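# Move the table caddy from desk to counter

## Task

Carry the table caddy off the desk and set it on the counter, standing upright, with all three of its objects still upright inside it. Leave nothing new lying on the floor. Avoid breaking the glass spice jars: no drop beyond a few centimetres and no hard knock. Note that the utility cart rolls. When done, release the caddy and back away, and the robot must not topple or end up tilted.

## Robot and tools

Robot: TidyBot++, a single-arm mobile manipulator. The base is 0.54 m long, 0.50 m wide and 0.38 m tall and rides on four powered casters. On top sits a seven-joint arm ending in a two-finger gripper. The shoulder is 0.12 m ahead of the base centre and 0.68 m up. The arm begins folded with the hand aimed down; folded, the hand reaches up to 0.08 m past the base front and the elbow rises to 1.15 m. Two cameras: base_camera, fixed on the base, and wrist_camera, which looks along the hand.

Frames: the base frame has its origin on the floor below the base centre, x forward, y left, z up. hand_pose is the midpoint between the finger pads, in the base frame; its z axis runs out along the fingers and the fingers close along its y axis. The odometry frame is wherever the base frame was at the start. base_odometry counts wheel rotation only, so slip shows up as motion; heading grows to the left, range -3.142 to 3.142. base_tilt is in degrees, positive when leaning forward or right. Both carry about 1 degree of constant bias plus noise, and odometry drifts a few centimetres and degrees over many moves.

execute_actions: argument actions is a list holding zero or one action. An action may contain base, joints, or both, plus optional speeds; its motions begin together. base holds exactly one relative move from the current position: translate_m (metres, forward positive, -2 to 2), strafe_m (metres, left positive, -2 to 2) or rotate_rad (radians, counter-clockwise from above positive, -6.3 to 6.3). joints holds absolute targets keyed by name, in radians: joint_1_rad (any angle; positive turns the arm clockwise from above, opposite to rotate_rad), joint_2_rad shoulder -2.249 to 2.249, joint_3_rad any angle, joint_4_rad elbow -2.579 to 2.579, joint_5_rad any angle, joint_6_rad wrist -2.099 to 2.099, joint_7_rad any angle (hand down: positive is counter-clockwise from above; at 1.57 the fingers part to the robot's left and right). gripper_pos is an absolute setting from 0 (open) to 1 (closed); pad gap is roughly 85 x (1 - gripper_pos) mm. Done-tolerances: ±0.039 for joints 1-4, ±0.056 for 5-7, ±0.03 for the gripper. Unbounded joints go the short way, so turn in steps under half a revolution. speeds caps top speed for that action only: translate_m and strafe_m 0.05-0.5 m/s, rotate_rad 0.1-1.57 rad/s (defaults are the maxima). A base move needing over 8.667 s is refused; an action lasts at most 15 s. Unknown keys or out-of-range numbers refuse the whole call. cameras picks which images come back: base_camera, wrist_camera or all; omitted or null means all, [] means none. An empty actions list just reports state and images. Anything you omit from an action may still be driving toward an earlier target.

Arm geometry with joint_1_rad=0, joint_3_rad=3.14, joint_5_rad=0: the arm stays in the x-z plane. Segment tilts from vertical (forward positive): upper arm (0.42 m) = j2; forearm (0.31 m) = j2 - j4; hand (0.31 m to the hand point) = j2 - j4 - j6. Forward reach from the shoulder is the sum of length x sin(tilt); height above it is the sum of length x cos(tilt). A downward hand reaches at most about 0.94 m high, and only near the base. Closed fingertips project about 20 mm beyond the hand point.

wait: seconds from 0 to 10; nothing new is commanded; returns state and images. zoom_image: camera (base_camera or wrist_camera) and region [x0, y0, x1, y1] in pixels of that camera's most recent full image, top-left origin, at most 504 x 504. finished_scene: scene number; ends the scene irreversibly after the last command is held and reports success. Replying with no tool call also ends everything.

Results: base_status and joint_status report how each motion ended. done = reached (for the base, wheels turned the full amount, even with slip). off_target = stopped short and may still push. contact_stop or time_out = target dropped, holding in place. 'joint command not followed' with a 'cause:' line means a self-collision check blocked all arm targets (the gripper still moves); such targets may be retried on later actions. A blocked base pushes until timeout and may still say done despite stopping early. on_its_own lists uncommanded motion. motor_effort gives percent of max per motor with the action's peak in brackets; readings are biased and noisy. Motor temperatures are listed per arm joint. If any result reports a stop, the rest of that reply's motion calls are skipped.

Practical cautions: friction leaves joints slightly off; fix by sending last command + (wanted - measured) for all seven joints. hand_pose itself may err by 1-2 cm, so trust images. A held load makes the arm sag; never command a loaded joint to its own reading. Gripper at 1 squeezes 96-120 N; off_target at a reading means something is held. ARM HIT means the arm struck itself or the base hard; nothing prevents hitting the base. Torque faults (joints 1-4 limit 104.5 N m, warn 56.7; 5-7 limit 51.3, warn 29.4) freeze the arm and gripper 10 s while the base keeps going. Holding loads heats motors: a MOTOR HOT line appears at 60 °C, and at 75 °C an OVER-TEMPERATURE FAULT lets the arm sink, with limit_stop_at_motor_heat in joint_status; resend targets afterwards. The robot keeps its last command while you compose replies. Avoid driving while the arm is snagged above about 0.8 m, hard sideways pulls on a raised hand, and pushing the cart; back off to right a lean. Drops, slams, hard hits and heavy pushes are all to be avoided.

Calibration: base_camera pinhole+radial 644x364, K=[[381.634,0,319.756],[0,381.634,184.264],[0,0,1]], pos_world=[0.228642,0.0017829,0.345351]. wrist_camera fisheye 644x476, K=[[267.873,0,329.369],[0,267.873,228.987],[0,0,1]], D=[-0.05,0,0,0], theta_max_deg=95, pose depends on joint readings. T_world_to_cam maps base-frame points into each camera.

Each tool is called after "Call:" as name([rows], argument=value, ...), one row to a line, values as JSON.

## Session

Call:
execute_actions(actions=[])

Scene clock: 0.00 s.
Motor temperatures (°C, as the motors report them): [31 29 28 26 39 34 35]
base_odometry: x=+0.000 y=+0.000 heading=+0.000 (m, m, rad; odometry frame)
base_tilt: forward=-0.6 right=-0.1 (deg)
base_status: not commanded
joint_positions: joint_1_rad=+0.008 joint_2_rad=-0.346 joint_3_rad=+3.110 joint_4_rad=-2.542 joint_5_rad=+0.002 joint_6_rad=-0.824 joint_7_rad=+1.604 gripper_pos=+0.000
joint_status: not commanded
motor_effort: joint_1_rad=+0 joint_2_rad=-2 joint_3_rad=+1 joint_4_rad=+16 joint_5_rad=+0 joint_6_rad=+1 joint_7_rad=-1 (%)
hand_pose: x=+0.2684 y=+0.0031 z=+0.5844 quat_wxyz=(+0.006, +0.998, +0.028, +0.060) (m; base frame)
pictures: base_camera, wrist_camera
Images, in order (width x height): base_camera 644x364, wrist_camera 644x476.

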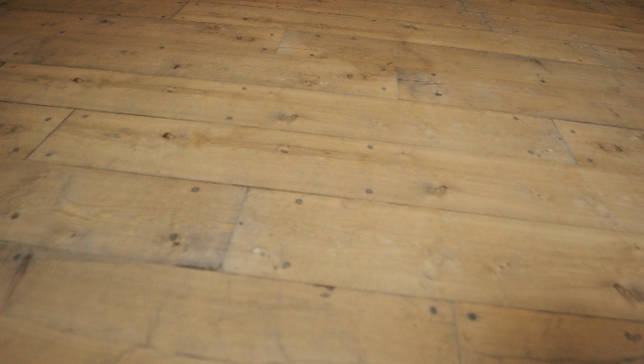

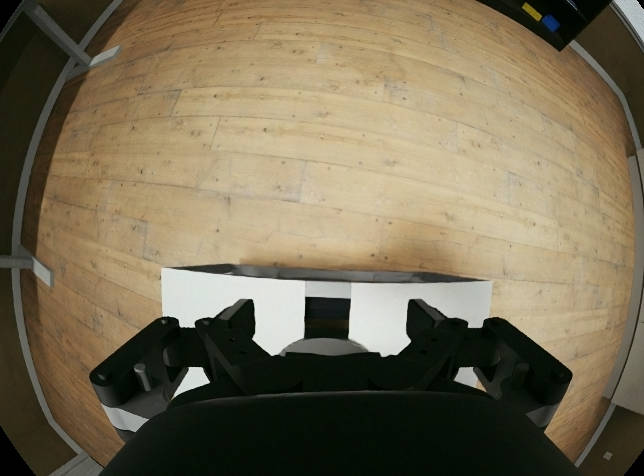

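Call:
execute_actions([
  {"joints":{"joint_2_rad":-0.5,"joint_4_rad":-1.6,"joint_6_rad":-0.8,"joint_7_rad":1.57}},
], cameras=["wrist_camera"])

Scene clock: 6.50 s.
Motor temperatures (°C, as the motors report them): [31 29 28 26 39 34 35]
base_odometry: x=+0.000 y=+0.000 heading=+0.000 (m, m, rad; odometry frame)
base_tilt: forward=-0.6 right=-0.1 (deg)
base_status: not commanded
joint_positions: joint_1_rad=+0.008 joint_2_rad=-0.490 joint_3_rad=+3.110 joint_4_rad=-1.613 joint_5_rad=+0.002 joint_6_rad=-0.824 joint_7_rad=+1.598 gripper_pos=+0.000
joint_status: all done
motor_effort: joint_1_rad=+0(0) joint_2_rad=-3(8) joint_3_rad=+1(0) joint_4_rad=+22(23) joint_5_rad=+0(0) joint_6_rad=+7(8) joint_7_rad=-1(1) (%)
hand_pose: x=+0.4935 y=+0.0141 z=+1.0740 quat_wxyz=(+0.009, +0.827, +0.023, +0.562) (m; base frame)
pictures: wrist_camera
camera_calibration (this result's frames):
wrist_camera: T_world_to_cam=[[0.0169945, -0.99807, 0.0597271, -0.0609745], [-0.414373, -0.0613948, -0.908034, 1.22714], [0.909948, -0.00931774, -0.414617, 0.133585], [0, 0, 0, 1]] pos_world=[0.387977, 0.0157282, 1.17332]
Images, in order (width x height): wrist_camera 644x476.

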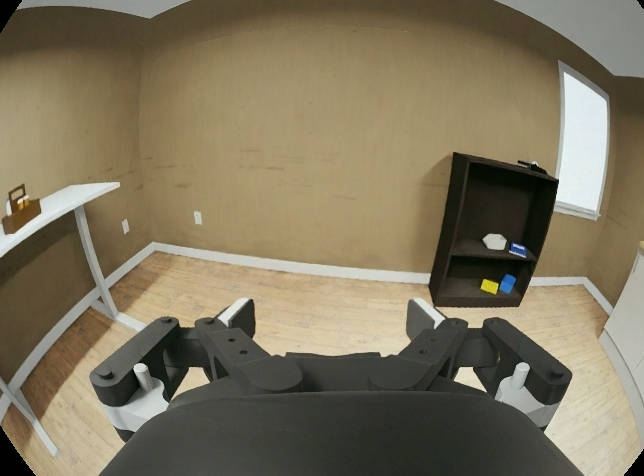

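Call:
execute_actions([
  {"joints":{"joint_1_rad":1.7}},
], cameras=["wrist_camera"])

Call:
execute_actions([
  {"base":{"rotate_rad":1.45},"joints":{"joint_1_rad":0.0}},
])

Scene clock: 12.73 s.
Motor temperatures (°C, as the motors report them): [31 29 28 26 39 34 35]
base_odometry: x=+0.000 y=+0.000 heading=+0.000 (m, m, rad; odometry frame)
base_tilt: forward=-0.6 right=-0.1 (deg)
base_status: not commanded
joint_positions: joint_1_rad=+1.690 joint_2_rad=-0.490 joint_3_rad=+3.110 joint_4_rad=-1.613 joint_5_rad=+0.002 joint_6_rad=-0.824 joint_7_rad=+1.598 gripper_pos=+0.000
joint_status: all done
motor_effort: joint_1_rad=+0(0) joint_2_rad=-3(4) joint_3_rad=+1(1) joint_4_rad=+22(22) joint_5_rad=+0(0) joint_6_rad=+8(8) joint_7_rad=-1(0) (%)
hand_pose: x=+0.0915 y=-0.3738 z=+1.0740 quat_wxyz=(+0.425, +0.569, -0.601, +0.368) (m; base frame)
pictures: wrist_camera
camera_calibration (this result's frames):
wrist_camera: T_world_to_cam=[[-0.993813, 0.0936418, 0.0597269, 0.0593119], [-0.0151269, 0.418624, -0.908034, 1.17963], [-0.110033, -0.903319, -0.414617, 0.254963], [0, 0, 0, 1]] pos_world=[0.104843, -0.269064, 1.17332]
Images, in order (width x height): wrist_camera 644x476.

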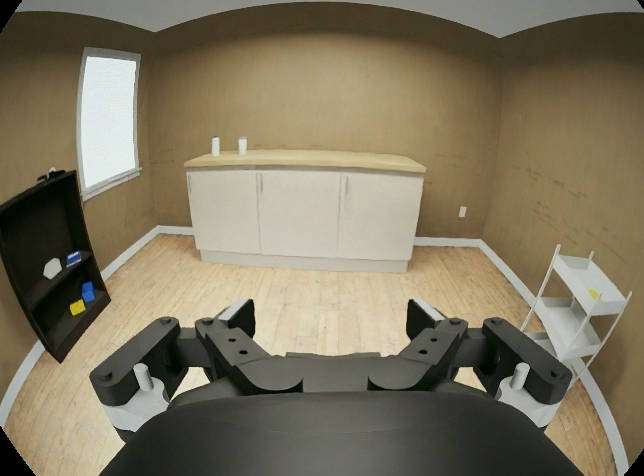

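Scene clock: 15.63 s.
Motor temperatures (°C, as the motors report them): [31 29 28 26 39 34 35]
base_odometry: x=+0.000 y=+0.000 heading=+1.449 (m, m, rad; odometry frame)
base_tilt: forward=-0.6 right=-0.1 (deg)
base_status: done
joint_positions: joint_1_rad=+0.010 joint_2_rad=-0.490 joint_3_rad=+3.110 joint_4_rad=-1.613 joint_5_rad=+0.002 joint_6_rad=-0.824 joint_7_rad=+1.598 gripper_pos=+0.000
joint_status: all done
motor_effort: joint_1_rad=+0(1) joint_2_rad=-2(5) joint_3_rad=+1(2) joint_4_rad=+22(23) joint_5_rad=+0(0) joint_6_rad=+8(8) joint_7_rad=-1(1) (%)
hand_pose: x=+0.4936 y=+0.0134 z=+1.0740 quat_wxyz=(+0.010, +0.827, +0.023, +0.562) (m; base frame)
pictures: base_camera, wrist_camera
camera_calibration (this result's frames):
wrist_camera: T_world_to_cam=[[0.0150091, -0.998104, 0.0596949, -0.0606989], [-0.414495, -0.0605411, -0.908035, 1.22716], [0.909928, -0.0111145, -0.414618, 0.133589], [0, 0, 0, 1]] pos_world=[0.388008, 0.0151947, 1.17332]
Images, in order (width x height): base_camera 644x364, wrist_camera 644x476.

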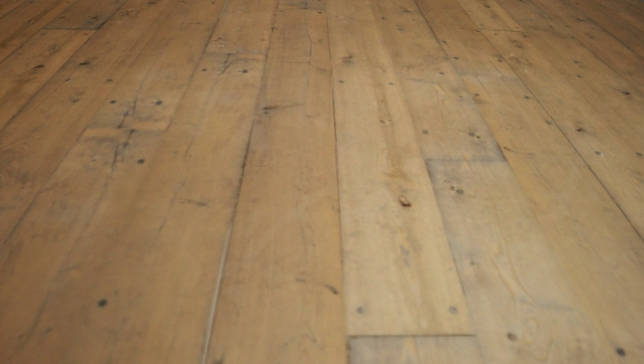

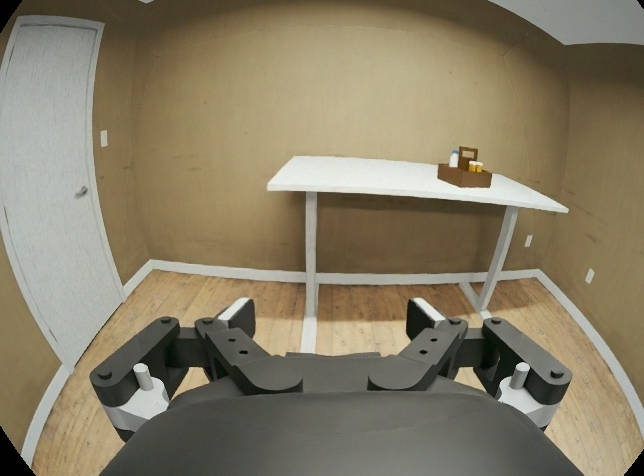

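Call:
zoom_image(camera="wrist_camera", region=[410, 130, 530, 210])

Region (410, 130, 530, 210) of wrist_camera's 644x476 image, scaled by 4.200.

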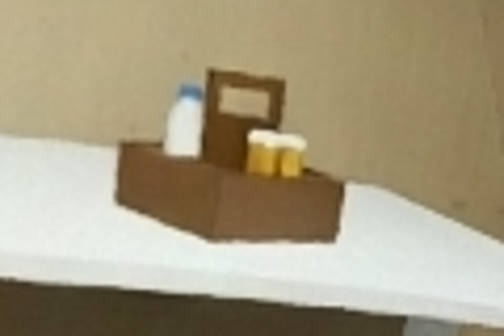

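Call:
execute_actions([
  {"base":{"strafe_m":-0.7},"joints":{"joint_2_rad":-0.3,"joint_4_rad":-1.0,"joint_6_rad":-1.4}},
], cameras=["wrist_camera"])

Call:
execute_actions([
  {"base":{"translate_m":0.65}},
])

Scene clock: 41.23 s.
Motor temperatures (°C, as the motors report them): [31 29 28 26 39 35 35]
base_odometry: x=+0.695 y=-0.084 heading=+1.450 (m, m, rad; odometry frame)
base_tilt: forward=-0.6 right=-0.1 (deg)
base_status: done
joint_positions: joint_1_rad=+0.009 joint_2_rad=-0.316 joint_3_rad=+3.110 joint_4_rad=-1.017 joint_5_rad=+0.002 joint_6_rad=-1.369 joint_7_rad=+1.597 gripper_pos=+0.000
joint_status: all done
motor_effort: joint_1_rad=+0(1) joint_2_rad=-4(5) joint_3_rad=+0(4) joint_4_rad=+17(22) joint_5_rad=-1(1) joint_6_rad=+7(8) joint_7_rad=-1(1) (%)
hand_pose: x=+0.4638 y=+0.0129 z=+1.1728 quat_wxyz=(+0.006, +0.860, +0.023, +0.510) (m; base frame)
pictures: wrist_camera
camera_calibration (this result's frames):
wrist_camera: T_world_to_cam=[[0.0232634, -0.998264, 0.0541014, -0.0638274], [-0.521621, -0.0582861, -0.851184, 1.2875], [0.85286, -0.008419, -0.522071, 0.354067], [0, 0, 0, 1]] pos_world=[0.371103, 0.0143078, 1.2842]
Images, in order (width x height): wrist_camera 644x476.

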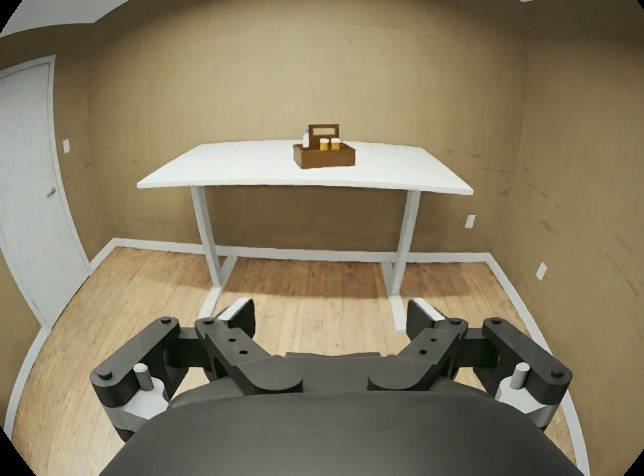

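Scene clock: 43.90 s.
Motor temperatures (°C, as the motors report them): [31 29 28 26 39 35 35]
base_odometry: x=+0.774 y=+0.561 heading=+1.449 (m, m, rad; odometry frame)
base_tilt: forward=-0.6 right=-0.1 (deg)
base_status: done
joint_positions: joint_1_rad=+0.009 joint_2_rad=-0.298 joint_3_rad=+3.110 joint_4_rad=-1.014 joint_5_rad=+0.002 joint_6_rad=-1.370 joint_7_rad=+1.597 gripper_pos=+0.000
joint_status: not commanded
motor_effort: joint_1_rad=+0(1) joint_2_rad=-5(8) joint_3_rad=+1(1) joint_4_rad=+17(18) joint_5_rad=+0(0) joint_6_rad=+7(7) joint_7_rad=-1(1) (%)
hand_pose: x=+0.4721 y=+0.0129 z=+1.1676 quat_wxyz=(+0.006, +0.864, +0.023, +0.504) (m; base frame)
pictures: base_camera, wrist_camera
camera_calibration (this result's frames):
wrist_camera: T_world_to_cam=[[0.0242483, -0.998272, 0.053522, -0.0635675], [-0.535338, -0.0581809, -0.842631, 1.28388], [0.84429, -0.00822, -0.535824, 0.364404], [0, 0, 0, 1]] pos_world=[0.381189, 0.0142351, 1.2805]
Images, in order (width x height): base_camera 644x364, wrist_camera 644x476.

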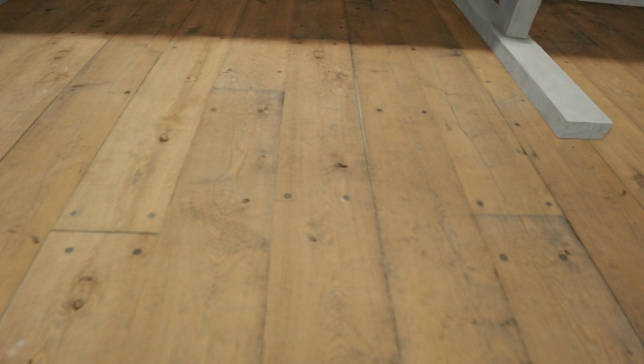

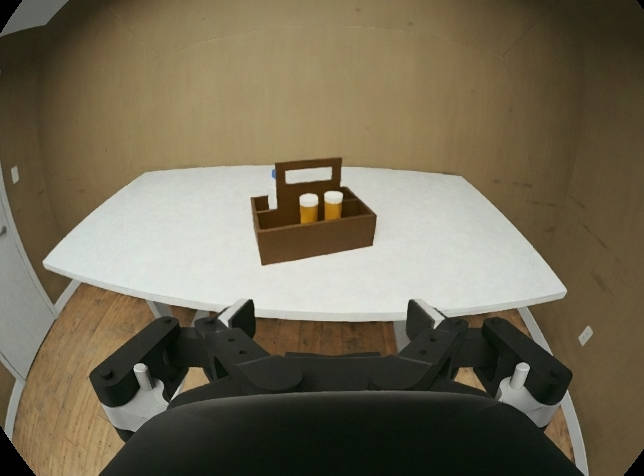

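Call:
zoom_image(camera="wrist_camera", region=[236, 150, 396, 270])

Region (236, 150, 396, 270) of wrist_camera's 644x476 image, scaled by 3.150; it fills the top 378 rows of this view, and the rest is white.

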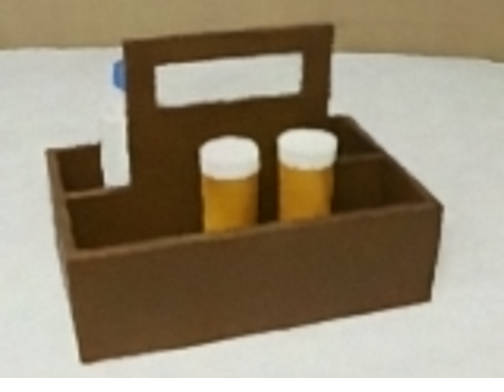

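Call:
execute_actions([
  {"base":{"strafe_m":0.306},"joints":{"joint_1_rad":-0.01,"joint_2_rad":0.185,"joint_3_rad":3.17,"joint_4_rad":-0.475,"joint_5_rad":0.913,"joint_6_rad":-1.843,"joint_7_rad":0.937,"gripper_pos":0.35}},
])

Scene clock: 131.40 s.
Motor temperatures (°C, as the motors report them): [31 29 28 26 39 34 35]
base_odometry: x=+0.470 y=+0.599 heading=+1.449 (m, m, rad; odometry frame)
base_tilt: forward=-0.6 right=-0.1 (deg)
base_status: done
joint_positions: joint_1_rad=-0.002 joint_2_rad=+0.184 joint_3_rad=+3.146 joint_4_rad=-0.494 joint_5_rad=+0.891 joint_6_rad=-1.812 joint_7_rad=+0.962 gripper_pos=+0.350
joint_status: all done
motor_effort: joint_1_rad=+0(2) joint_2_rad=-21(24) joint_3_rad=+1(1) joint_4_rad=+14(18) joint_5_rad=+4(4) joint_6_rad=+6(8) joint_7_rad=-1(2) (%)
hand_pose: x=+0.4941 y=-0.2343 z=+1.1631 quat_wxyz=(+0.261, +0.746, -0.478, +0.384) (m; base frame)
pictures: base_camera, wrist_camera
camera_calibration (this result's frames):
wrist_camera: T_world_to_cam=[[-0.915393, -0.400352, 0.0421218, 0.307028], [-0.274995, 0.545467, -0.791735, 1.23103], [0.293997, -0.736331, -0.609411, 0.528265], [0, 0, 0, 1]] pos_world=[0.46427, -0.159588, 1.28365]
Images, in order (width x height): base_camera 644x364, wrist_camera 644x476.

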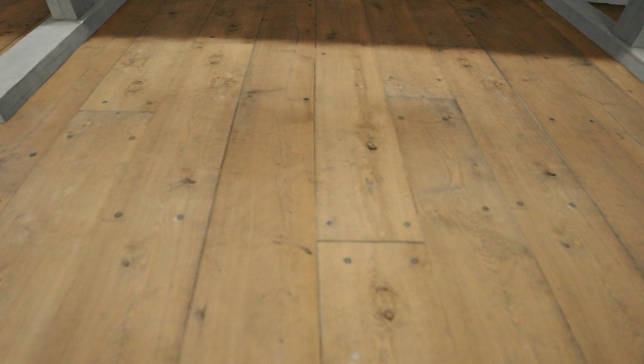

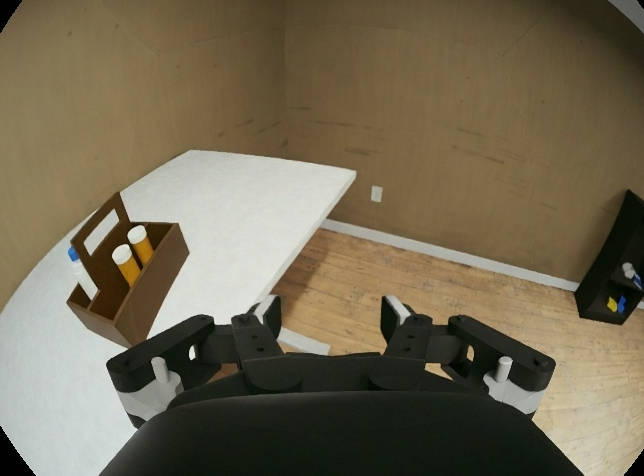

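Call:
execute_actions([
  {"base":{"translate_m":0.37},"joints":{"joint_4_rad":-0.456,"joint_5_rad":0.935,"joint_6_rad":-1.874,"joint_7_rad":0.912},"speeds":{"translate_m":0.3}},
])

Scene clock: 137.07 s.
Motor temperatures (°C, as the motors report them): [31 29 28 26 39 34 35]
base_odometry: x=+0.515 y=+0.966 heading=+1.449 (m, m, rad; odometry frame)
base_tilt: forward=-0.6 right=-0.1 (deg)
base_status: done
joint_positions: joint_1_rad=-0.002 joint_2_rad=+0.188 joint_3_rad=+3.148 joint_4_rad=-0.469 joint_5_rad=+0.915 joint_6_rad=-1.847 joint_7_rad=+0.937 gripper_pos=+0.350
joint_status: all done
motor_effort: joint_1_rad=+0(1) joint_2_rad=-20(25) joint_3_rad=+1(0) joint_4_rad=+13(14) joint_5_rad=+4(5) joint_6_rad=+6(7) joint_7_rad=-1(1) (%)
hand_pose: x=+0.4817 y=-0.2373 z=+1.1655 quat_wxyz=(+0.262, +0.731, -0.502, +0.381) (m; base frame)
pictures: base_camera, wrist_camera
camera_calibration (this result's frames):
wrist_camera: T_world_to_cam=[[-0.935737, -0.352117, 0.0202522, 0.341069], [-0.231164, 0.568914, -0.78924, 1.21274], [0.266384, -0.743203, -0.61375, 0.547855], [0, 0, 0, 1]] pos_world=[0.453553, -0.162681, 1.28648]
Images, in order (width x height): base_camera 644x364, wrist_camera 644x476.

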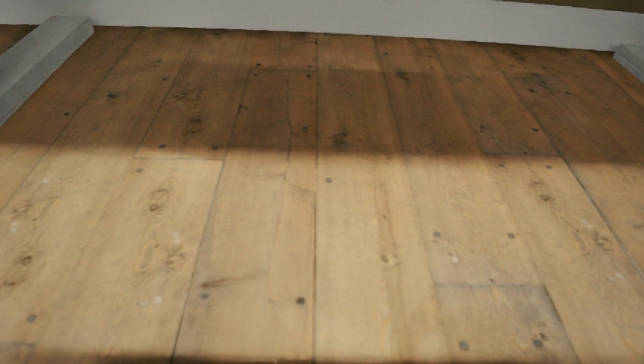

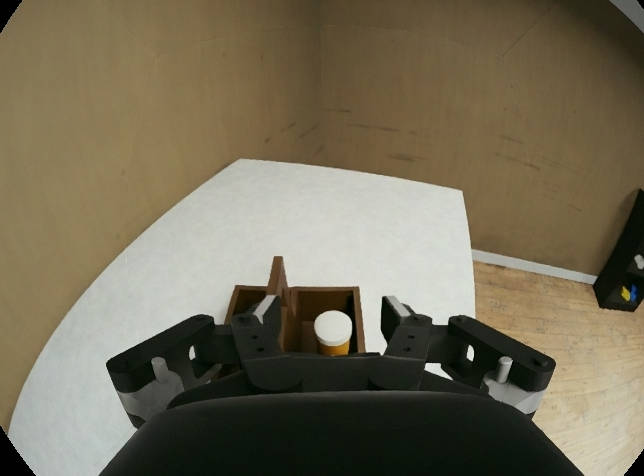

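Call:
execute_actions([
  {"base":{"translate_m":0.055},"speeds":{"translate_m":0.15}},
], cameras=["wrist_camera"])

Scene clock: 142.50 s.
Motor temperatures (°C, as the motors report them): [31 29 28 26 39 34 35]
base_odometry: x=+0.521 y=+1.021 heading=+1.449 (m, m, rad; odometry frame)
base_tilt: forward=-0.6 right=-0.1 (deg)
base_status: done
joint_positions: joint_1_rad=-0.002 joint_2_rad=+0.192 joint_3_rad=+3.149 joint_4_rad=-0.469 joint_5_rad=+0.916 joint_6_rad=-1.847 joint_7_rad=+0.937 gripper_pos=+0.350
joint_status: not commanded
motor_effort: joint_1_rad=+1(0) joint_2_rad=-21(25) joint_3_rad=+0(1) joint_4_rad=+13(15) joint_5_rad=+4(5) joint_6_rad=+5(6) joint_7_rad=-1(0) (%)
hand_pose: x=+0.4836 y=-0.2374 z=+1.1641 quat_wxyz=(+0.263, +0.732, -0.502, +0.380) (m; base frame)
pictures: wrist_camera
camera_calibration (this result's frames):
wrist_camera: T_world_to_cam=[[-0.93571, -0.351961, 0.0238708, 0.338721], [-0.234099, 0.568895, -0.788388, 1.21252], [0.263902, -0.743291, -0.614715, 0.54875], [0, 0, 0, 1]] pos_world=[0.455979, -0.162702, 1.28518]
Images, in order (width x height): wrist_camera 644x476.

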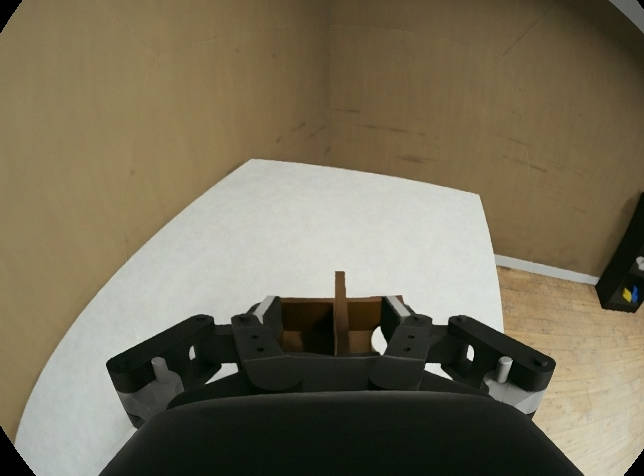

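Call:
execute_actions([
  {"joints":{"joint_2_rad":0.075,"joint_4_rad":-0.73,"joint_5_rad":0.865,"joint_6_rad":-1.728,"joint_7_rad":0.796,"gripper_pos":0.25}},
], cameras=["wrist_camera"])

Scene clock: 159.80 s.
Motor temperatures (°C, as the motors report them): [31 29 28 26 39 34 35]
base_odometry: x=+0.521 y=+1.021 heading=+1.449 (m, m, rad; odometry frame)
base_tilt: forward=-0.6 right=-0.1 (deg)
base_status: not commanded
joint_positions: joint_1_rad=-0.002 joint_2_rad=+0.089 joint_3_rad=+3.149 joint_4_rad=-0.713 joint_5_rad=+0.890 joint_6_rad=-1.760 joint_7_rad=+0.823 gripper_pos=+0.250
joint_status: all done
motor_effort: joint_1_rad=+0(0) joint_2_rad=-19(23) joint_3_rad=+0(1) joint_4_rad=+15(15) joint_5_rad=+5(5) joint_6_rad=+5(6) joint_7_rad=-1(0) (%)
hand_pose: x=+0.4731 y=-0.2377 z=+1.1406 quat_wxyz=(+0.262, +0.731, -0.502, +0.379) (m; base frame)
pictures: wrist_camera
camera_calibration (this result's frames):
wrist_camera: T_world_to_cam=[[-0.936114, -0.350953, 0.022877, 0.330867], [-0.232967, 0.570044, -0.787894, 1.19089], [0.263473, -0.742888, -0.615386, 0.537857], [0, 0, 0, 1]] pos_world=[0.445455, -0.163171, 1.26171]
Images, in order (width x height): wrist_camera 644x476.

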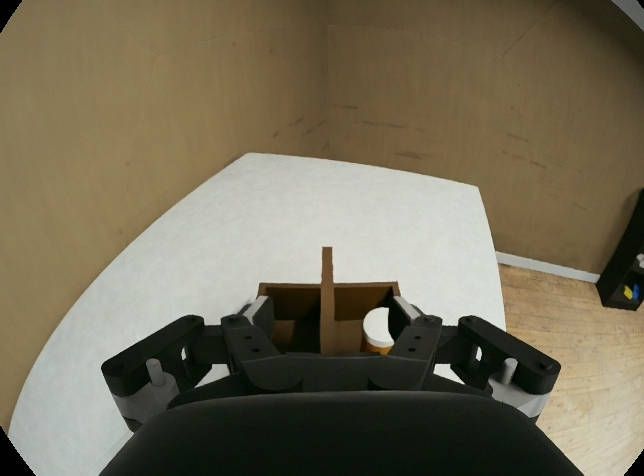

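Call:
execute_actions([
  {"base":{"strafe_m":0.013},"joints":{"joint_2_rad":0.011,"joint_4_rad":-0.907,"joint_5_rad":0.849,"joint_6_rad":-1.651,"joint_7_rad":0.707},"speeds":{"strafe_m":0.05}},
], cameras=["wrist_camera"])

Scene clock: 186.53 s.
Motor temperatures (°C, as the motors report them): [31 29 28 26 39 35 35]
base_odometry: x=+0.508 y=+1.023 heading=+1.449 (m, m, rad; odometry frame)
base_tilt: forward=-0.6 right=-0.1 (deg)
base_status: done
joint_positions: joint_1_rad=-0.004 joint_2_rad=+0.027 joint_3_rad=+3.150 joint_4_rad=-0.890 joint_5_rad=+0.874 joint_6_rad=-1.683 joint_7_rad=+0.733 gripper_pos=+0.250
joint_status: all done
motor_effort: joint_1_rad=+0(2) joint_2_rad=-17(21) joint_3_rad=+1(1) joint_4_rad=+17(17) joint_5_rad=+5(6) joint_6_rad=+5(5) joint_7_rad=-1(1) (%)
hand_pose: x=+0.4722 y=-0.2375 z=+1.1144 quat_wxyz=(+0.261, +0.732, -0.501, +0.380) (m; base frame)
pictures: wrist_camera
camera_calibration (this result's frames):
wrist_camera: T_world_to_cam=[[-0.934732, -0.354656, 0.0222489, 0.329862], [-0.23474, 0.569251, -0.78794, 1.17067], [0.266783, -0.741736, -0.615349, 0.520796], [0, 0, 0, 1]] pos_world=[0.444196, -0.163123, 1.23555]
Images, in order (width x height): wrist_camera 644x476.

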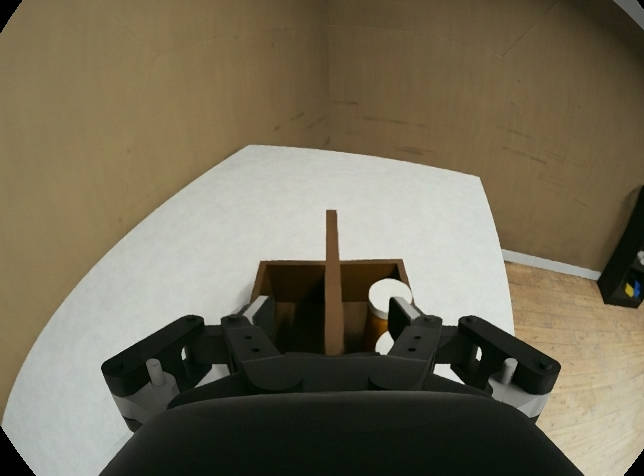

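Call:
execute_actions([
  {"joints":{"gripper_pos":1.0}},
], cameras=["wrist_camera"])

Scene clock: 190.77 s.
Motor temperatures (°C, as the motors report them): [31 29 28 26 39 35 35]
base_odometry: x=+0.508 y=+1.023 heading=+1.449 (m, m, rad; odometry frame)
base_tilt: forward=-0.6 right=-0.1 (deg)
base_status: not commanded
joint_positions: joint_1_rad=-0.004 joint_2_rad=+0.026 joint_3_rad=+3.151 joint_4_rad=-0.891 joint_5_rad=+0.874 joint_6_rad=-1.683 joint_7_rad=+0.733 gripper_pos=+0.925
joint_status: gripper_pos off_target (ended at +0.925, target +1.000)
motor_effort: joint_1_rad=+1(1) joint_2_rad=-17(18) joint_3_rad=+0(2) joint_4_rad=+17(17) joint_5_rad=+5(6) joint_6_rad=+4(6) joint_7_rad=-2(1) (%)
hand_pose: x=+0.4714 y=-0.2378 z=+1.1148 quat_wxyz=(+0.261, +0.732, -0.501, +0.381) (m; base frame)
pictures: wrist_camera
camera_calibration (this result's frames):
wrist_camera: T_world_to_cam=[[-0.934927, -0.354214, 0.0210555, 0.330553], [-0.23346, 0.569349, -0.78825, 1.1707], [0.267222, -0.741872, -0.614995, 0.520459], [0, 0, 0, 1]] pos_world=[0.443279, -0.163339, 1.23593]
Images, in order (width x height): wrist_camera 644x476.

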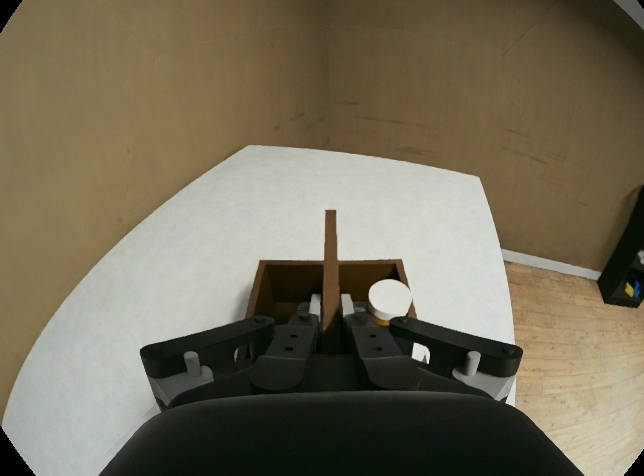

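Call:
execute_actions([
  {"joints":{"joint_2_rad":0.0,"joint_4_rad":-0.75,"joint_5_rad":0.925,"joint_6_rad":-1.76,"joint_7_rad":0.846}},
], cameras=["wrist_camera"])

Scene clock: 196.93 s.
Motor temperatures (°C, as the motors report them): [31 29 28 26 39 35 35]
base_odometry: x=+0.508 y=+1.023 heading=+1.449 (m, m, rad; odometry frame)
base_tilt: forward=-0.6 right=-0.1 (deg)
base_status: not commanded
joint_positions: joint_1_rad=-0.004 joint_2_rad=+0.019 joint_3_rad=+3.151 joint_4_rad=-0.779 joint_5_rad=+0.884 joint_6_rad=-1.749 joint_7_rad=+0.820 gripper_pos=+0.925
joint_status: all done
motor_effort: joint_1_rad=+0(1) joint_2_rad=-19(25) joint_3_rad=+0(1) joint_4_rad=+18(19) joint_5_rad=+8(10) joint_6_rad=+8(7) joint_7_rad=-1(1) (%)
hand_pose: x=+0.4471 y=-0.2375 z=+1.1443 quat_wxyz=(+0.258, +0.731, -0.501, +0.385) (m; base frame)
pictures: wrist_camera
camera_calibration (this result's frames):
wrist_camera: T_world_to_cam=[[-0.933541, -0.358287, 0.0115018, 0.316619], [-0.227549, 0.567491, -0.791312, 1.18848], [0.27699, -0.741339, -0.611304, 0.536867], [0, 0, 0, 1]] pos_world=[0.417307, -0.163008, 1.265]
Images, in order (width x height): wrist_camera 644x476.

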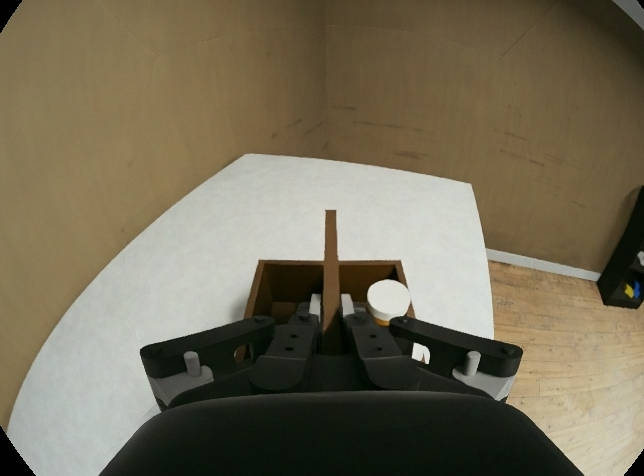

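Call:
execute_actions([
  {"base":{"translate_m":-1.9},"speeds":{"translate_m":0.45}},
], cameras=["wrist_camera"])

Scene clock: 217.53 s.
Motor temperatures (°C, as the motors report them): [31 29 28 26 39 35 35]
base_odometry: x=+0.278 y=-0.864 heading=+1.449 (m, m, rad; odometry frame)
base_tilt: forward=-0.6 right=-0.1 (deg)
base_status: done
joint_positions: joint_1_rad=-0.004 joint_2_rad=+0.012 joint_3_rad=+3.151 joint_4_rad=-0.779 joint_5_rad=+0.886 joint_6_rad=-1.750 joint_7_rad=+0.820 gripper_pos=+0.925
joint_status: not commanded
motor_effort: joint_1_rad=+1(2) joint_2_rad=-18(24) joint_3_rad=+0(1) joint_4_rad=+18(19) joint_5_rad=+7(9) joint_6_rad=+8(9) joint_7_rad=-1(0) (%)
hand_pose: x=+0.4437 y=-0.2375 z=+1.1464 quat_wxyz=(+0.257, +0.729, -0.502, +0.387) (m; base frame)
pictures: wrist_camera
camera_calibration (this result's frames):
wrist_camera: T_world_to_cam=[[-0.934103, -0.356949, 0.00616989, 0.320089], [-0.222154, 0.567655, -0.792726, 1.18873], [0.279461, -0.741859, -0.609546, 0.535827], [0, 0, 0, 1]] pos_world=[0.413334, -0.163023, 1.26697]
Images, in order (width x height): wrist_camera 644x476.

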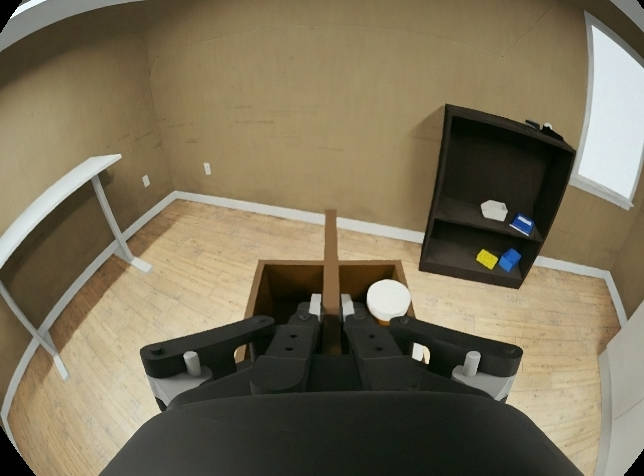

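Call:
execute_actions([
  {"base":{"rotate_rad":-3.14},"joints":{"joint_2_rad":0.145,"joint_4_rad":-0.626},"speeds":{"rotate_rad":0.8}},
])

Scene clock: 225.30 s.
Motor temperatures (°C, as the motors report them): [31 29 28 26 39 35 35]
base_odometry: x=+0.278 y=-0.864 heading=-1.690 (m, m, rad; odometry frame)
base_tilt: forward=-0.6 right=-0.1 (deg)
base_status: done
joint_positions: joint_1_rad=-0.006 joint_2_rad=+0.176 joint_3_rad=+3.155 joint_4_rad=-0.659 joint_5_rad=+0.887 joint_6_rad=-1.750 joint_7_rad=+0.820 gripper_pos=+0.925
joint_status: all done
motor_effort: joint_1_rad=+1(2) joint_2_rad=-27(31) joint_3_rad=+1(2) joint_4_rad=+18(19) joint_5_rad=+9(10) joint_6_rad=+7(9) joint_7_rad=-1(1) (%)
hand_pose: x=+0.5129 y=-0.2379 z=+1.1269 quat_wxyz=(+0.269, +0.736, -0.497, +0.372) (m; base frame)
pictures: base_camera, wrist_camera
camera_calibration (this result's frames):
wrist_camera: T_world_to_cam=[[-0.934033, -0.35402, 0.0474628, 0.338834], [-0.25442, 0.566134, -0.784068, 1.19525], [0.250705, -0.744421, -0.618858, 0.528895], [0, 0, 0, 1]] pos_world=[0.487981, -0.162999, 1.24839]
Images, in order (width x height): base_camera 644x364, wrist_camera 644x476.

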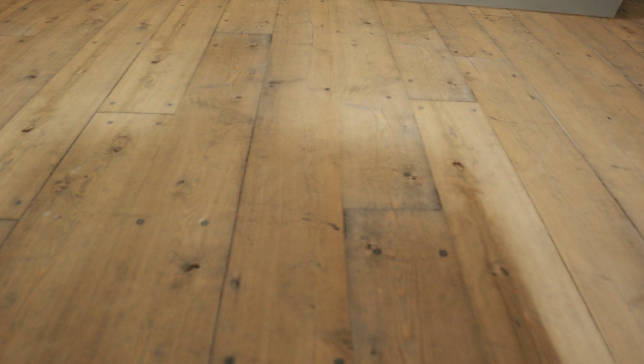

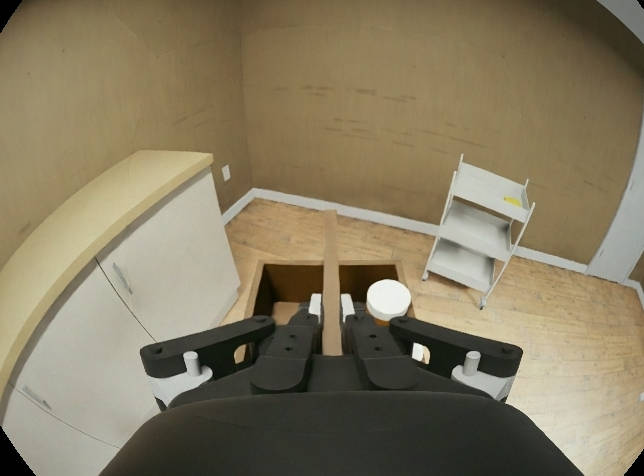

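Call:
execute_actions([
  {"base":{"translate_m":0.45},"joints":{"joint_4_rad":-0.597},"speeds":{"translate_m":0.4}},
])

Scene clock: 233.13 s.
Motor temperatures (°C, as the motors report them): [31 29 28 26 39 35 35]
base_odometry: x=+0.224 y=-1.311 heading=-1.691 (m, m, rad; odometry frame)
base_tilt: forward=-0.6 right=-0.1 (deg)
base_status: done
joint_positions: joint_1_rad=-0.006 joint_2_rad=+0.168 joint_3_rad=+3.155 joint_4_rad=-0.624 joint_5_rad=+0.887 joint_6_rad=-1.752 joint_7_rad=+0.820 gripper_pos=+0.925
joint_status: all done
motor_effort: joint_1_rad=+1(1) joint_2_rad=-25(30) joint_3_rad=+0(1) joint_4_rad=+18(19) joint_5_rad=+8(9) joint_6_rad=+8(9) joint_7_rad=-1(1) (%)
hand_pose: x=+0.5075 y=-0.2379 z=+1.1409 quat_wxyz=(+0.259, +0.728, -0.503, +0.387) (m; base frame)
pictures: base_camera, wrist_camera
camera_calibration (this result's frames):
wrist_camera: T_world_to_cam=[[-0.935553, -0.353087, 0.00836967, 0.378736], [-0.220931, 0.566571, -0.793843, 1.19916], [0.275554, -0.744532, -0.608065, 0.51398], [0, 0, 0, 1]] pos_world=[0.477631, -0.163009, 1.26131]
Images, in order (width x height): base_camera 644x364, wrist_camera 644x476.

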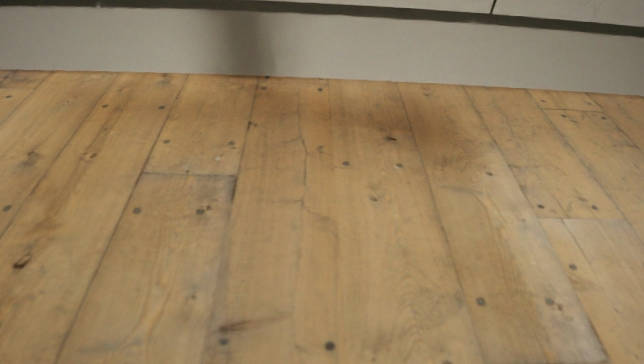

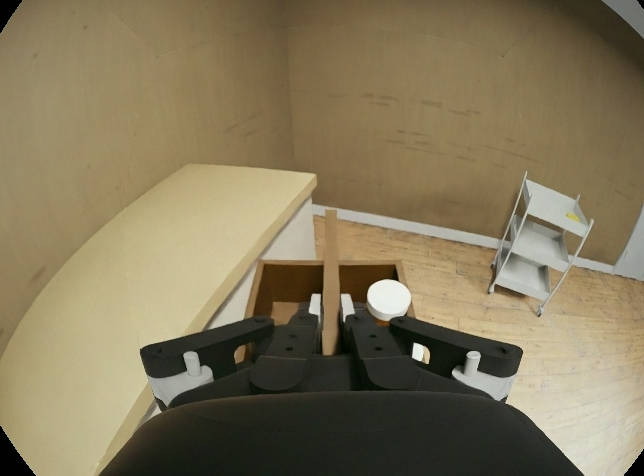

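Call:
execute_actions([
  {"base":{"translate_m":0.42},"joints":{"joint_2_rad":0.19,"joint_4_rad":-0.705,"joint_5_rad":0.87,"joint_6_rad":-1.635,"joint_7_rad":0.708},"speeds":{"translate_m":0.3}},
])

Scene clock: 249.93 s.
Motor temperatures (°C, as the motors report them): [31 30 28 26 39 35 35]
base_odometry: x=+0.173 y=-1.728 heading=-1.691 (m, m, rad; odometry frame)
base_tilt: forward=-0.6 right=-0.1 (deg)
base_status: done
joint_positions: joint_1_rad=-0.006 joint_2_rad=+0.215 joint_3_rad=+3.155 joint_4_rad=-0.707 joint_5_rad=+0.869 joint_6_rad=-1.679 joint_7_rad=+0.730 gripper_pos=+0.925
joint_status: all done
motor_effort: joint_1_rad=+0(1) joint_2_rad=-30(33) joint_3_rad=+1(2) joint_4_rad=+20(20) joint_5_rad=+9(10) joint_6_rad=+7(8) joint_7_rad=-1(0) (%)
hand_pose: x=+0.5518 y=-0.2369 z=+1.1038 quat_wxyz=(+0.261, +0.732, -0.501, +0.381) (m; base frame)
pictures: base_camera, wrist_camera
camera_calibration (this result's frames):
wrist_camera: T_world_to_cam=[[-0.934294, -0.355877, 0.0211226, 0.405382], [-0.234648, 0.569259, -0.787962, 1.18062], [0.268393, -0.741145, -0.615361, 0.492816], [0, 0, 0, 1]] pos_world=[0.523507, -0.162564, 1.22498]
Images, in order (width x height): base_camera 644x364, wrist_camera 644x476.

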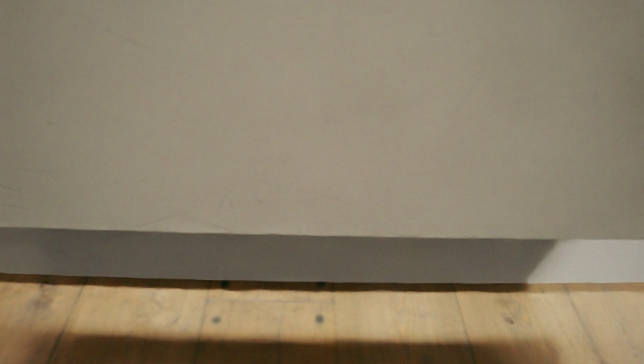

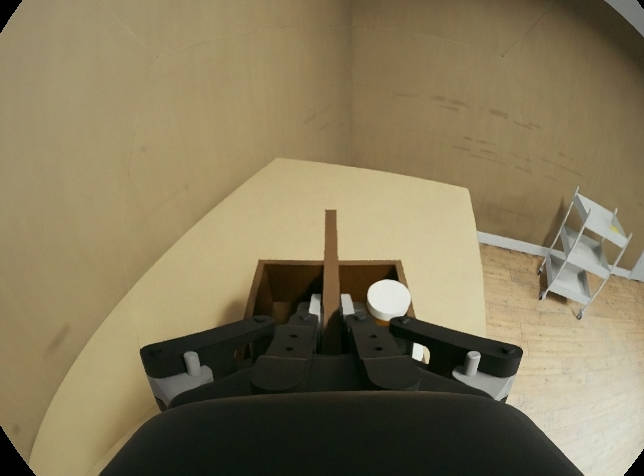

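Call:
execute_actions([
  {"joints":{"joint_4_rad":-0.803,"joint_6_rad":-1.573,"joint_7_rad":0.634}},
], cameras=["wrist_camera"])

Scene clock: 256.10 s.
Motor temperatures (°C, as the motors report them): [31 30 28 26 39 35 35]
base_odometry: x=+0.173 y=-1.728 heading=-1.691 (m, m, rad; odometry frame)
base_tilt: forward=-0.6 right=-0.1 (deg)
base_status: not commanded
joint_positions: joint_1_rad=-0.006 joint_2_rad=+0.216 joint_3_rad=+3.155 joint_4_rad=-0.807 joint_5_rad=+0.869 joint_6_rad=-1.619 joint_7_rad=+0.658 gripper_pos=+0.925
joint_status: all done
motor_effort: joint_1_rad=+0(1) joint_2_rad=-32(33) joint_3_rad=+0(1) joint_4_rad=+20(22) joint_5_rad=+10(10) joint_6_rad=+6(6) joint_7_rad=-1(1) (%)
hand_pose: x=+0.5680 y=-0.2382 z=+1.0780 quat_wxyz=(+0.264, +0.732, -0.500, +0.379) (m; base frame)
pictures: wrist_camera
camera_calibration (this result's frames):
wrist_camera: T_world_to_cam=[[-0.935306, -0.352655, 0.0289209, 0.413588], [-0.238035, 0.566619, -0.788849, 1.16703], [0.261804, -0.744699, -0.613907, 0.472924], [0, 0, 0, 1]] pos_world=[0.540811, -0.163221, 1.19898]
Images, in order (width x height): wrist_camera 644x476.

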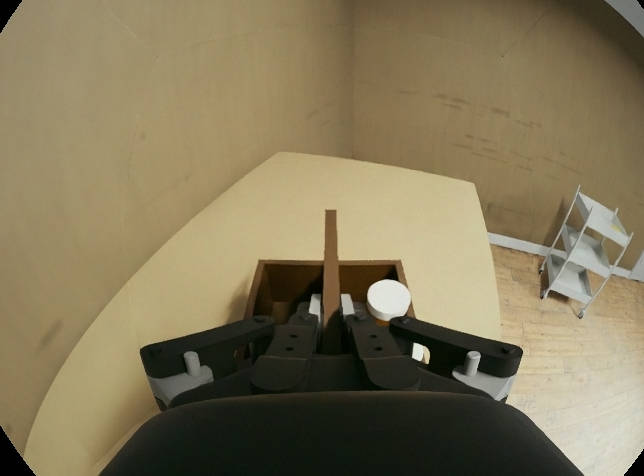

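Call:
execute_actions([
  {"joints":{"joint_4_rad":-0.856,"joint_6_rad":-1.533,"joint_7_rad":0.586}},
], cameras=["wrist_camera"])

Scene clock: 259.00 s.
Motor temperatures (°C, as the motors report them): [31 30 28 26 39 35 35]
base_odometry: x=+0.173 y=-1.728 heading=-1.691 (m, m, rad; odometry frame)
base_tilt: forward=-0.6 right=-0.1 (deg)
base_status: not commanded
joint_positions: joint_1_rad=-0.006 joint_2_rad=+0.202 joint_3_rad=+3.155 joint_4_rad=-0.846 joint_5_rad=+0.869 joint_6_rad=-1.584 joint_7_rad=+0.619 gripper_pos=+0.925
joint_status: all done
motor_effort: joint_1_rad=+0(3) joint_2_rad=-27(31) joint_3_rad=+0(3) joint_4_rad=+20(20) joint_5_rad=+7(10) joint_6_rad=+7(7) joint_7_rad=-2(1) (%)
hand_pose: x=+0.5714 y=-0.2385 z=+1.0751 quat_wxyz=(+0.259, +0.727, -0.503, +0.389) (m; base frame)
pictures: wrist_camera
camera_calibration (this result's frames):
wrist_camera: T_world_to_cam=[[-0.935439, -0.353447, 0.00537127, 0.441965], [-0.217973, 0.564796, -0.795923, 1.16145], [0.278283, -0.745708, -0.605374, 0.451185], [0, 0, 0, 1]] pos_world=[0.541038, -0.163317, 1.19518]
Images, in order (width x height): wrist_camera 644x476.

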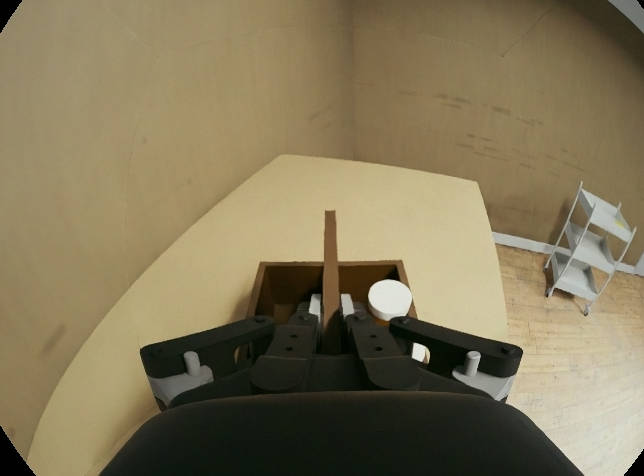

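Call:
execute_actions([
  {"joints":{"gripper_pos":0.3}},
], cameras=["wrist_camera"])

Scene clock: 261.40 s.
Motor temperatures (°C, as the motors report them): [31 30 28 26 39 35 35]
base_odometry: x=+0.173 y=-1.728 heading=-1.691 (m, m, rad; odometry frame)
base_tilt: forward=-0.6 right=-0.1 (deg)
base_status: not commanded
joint_positions: joint_1_rad=-0.006 joint_2_rad=+0.202 joint_3_rad=+3.155 joint_4_rad=-0.846 joint_5_rad=+0.869 joint_6_rad=-1.564 joint_7_rad=+0.613 gripper_pos=+0.300
joint_status: all done
motor_effort: joint_1_rad=+0(1) joint_2_rad=-26(28) joint_3_rad=+1(1) joint_4_rad=+18(19) joint_5_rad=+6(7) joint_6_rad=+4(7) joint_7_rad=-1(2) (%)
hand_pose: x=+0.5768 y=-0.2385 z=+1.0782 quat_wxyz=(+0.254, +0.725, -0.501, +0.398) (m; base frame)
pictures: wrist_camera
camera_calibration (this result's frames):
wrist_camera: T_world_to_cam=[[-0.931896, -0.362609, -0.0091993, 0.458444], [-0.209234, 0.558097, -0.802962, 1.16611], [0.296296, -0.746352, -0.595959, 0.430871], [0, 0, 0, 1]] pos_world=[0.543547, -0.162984, 1.19734]
Images, in order (width x height): wrist_camera 644x476.

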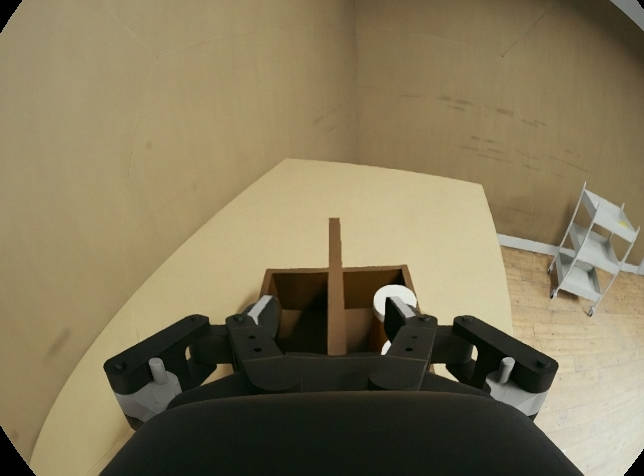

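Call:
execute_actions([
  {"joints":{"joint_4_rad":-0.6}},
], cameras=[])

Call:
execute_actions([
  {"base":{"translate_m":-0.6}},
], cameras=["wrist_camera"])

Scene clock: 265.27 s.
Motor temperatures (°C, as the motors report them): [31 30 28 26 39 35 35]
base_odometry: x=+0.173 y=-1.728 heading=-1.691 (m, m, rad; odometry frame)
base_tilt: forward=-0.6 right=-0.1 (deg)
base_status: not commanded
joint_positions: joint_1_rad=-0.006 joint_2_rad=+0.195 joint_3_rad=+3.155 joint_4_rad=-0.613 joint_5_rad=+0.869 joint_6_rad=-1.564 joint_7_rad=+0.613 gripper_pos=+0.300
joint_status: all done
motor_effort: joint_1_rad=+1(0) joint_2_rad=-24(29) joint_3_rad=+0(1) joint_4_rad=+16(19) joint_5_rad=+5(7) joint_6_rad=+6(6) joint_7_rad=-1(0) (%)
hand_pose: x=+0.5669 y=-0.2383 z=+1.1684 quat_wxyz=(+0.193, +0.673, -0.527, +0.483) (m; base frame)
pictures: none
No camera images: the call's "cameras" was empty. Leave "cameras" out to get every camera's image.

Scene clock: 267.83 s.
Motor temperatures (°C, as the motors report them): [31 30 28 26 39 35 35]
base_odometry: x=+0.246 y=-1.132 heading=-1.692 (m, m, rad; odometry frame)
base_tilt: forward=-0.6 right=-0.1 (deg)
base_status: done
joint_positions: joint_1_rad=-0.007 joint_2_rad=+0.185 joint_3_rad=+3.155 joint_4_rad=-0.612 joint_5_rad=+0.869 joint_6_rad=-1.562 joint_7_rad=+0.613 gripper_pos=+0.300
joint_status: not commanded
motor_effort: joint_1_rad=+0(2) joint_2_rad=-24(30) joint_3_rad=+1(2) joint_4_rad=+16(18) joint_5_rad=+5(6) joint_6_rad=+6(6) joint_7_rad=-1(1) (%)
hand_pose: x=+0.5622 y=-0.2383 z=+1.1735 quat_wxyz=(+0.190, +0.670, -0.528, +0.487) (m; base frame)
pictures: wrist_camera
camera_calibration (this result's frames):
wrist_camera: T_world_to_cam=[[-0.899717, -0.364294, -0.240417, 0.698612], [-0.00311459, 0.556159, -0.83107, 1.15608], [0.436463, -0.746979, -0.501521, 0.302402], [0, 0, 0, 1]] pos_world=[0.500166, -0.162576, 1.2804]
Images, in order (width x height): wrist_camera 644x476.

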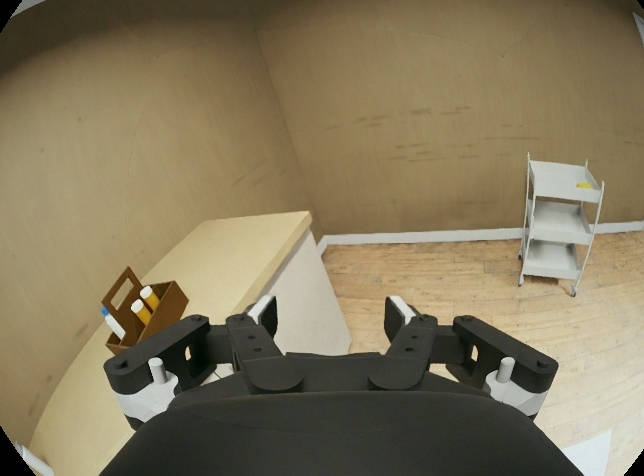

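Call:
zoom_image(camera="wrist_camera", region=[80, 250, 220, 370])

Region (80, 250, 220, 370) of wrist_camera's 644x476 image, scaled by 3.600; it fills the top 432 rows of this view, and the rest is white.

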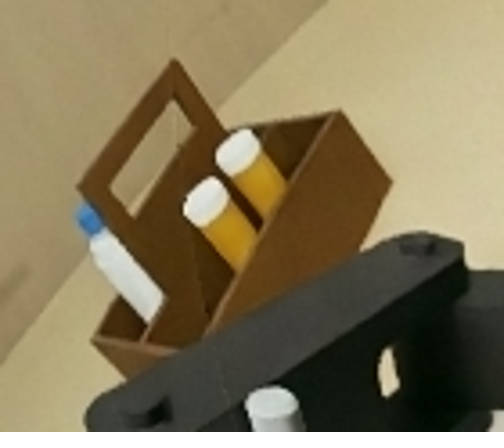

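All three objects are upright in the caddy, and the caddy is on the counter.

Call:
finished_scene(scene=1)

The scene is finished: the task was done.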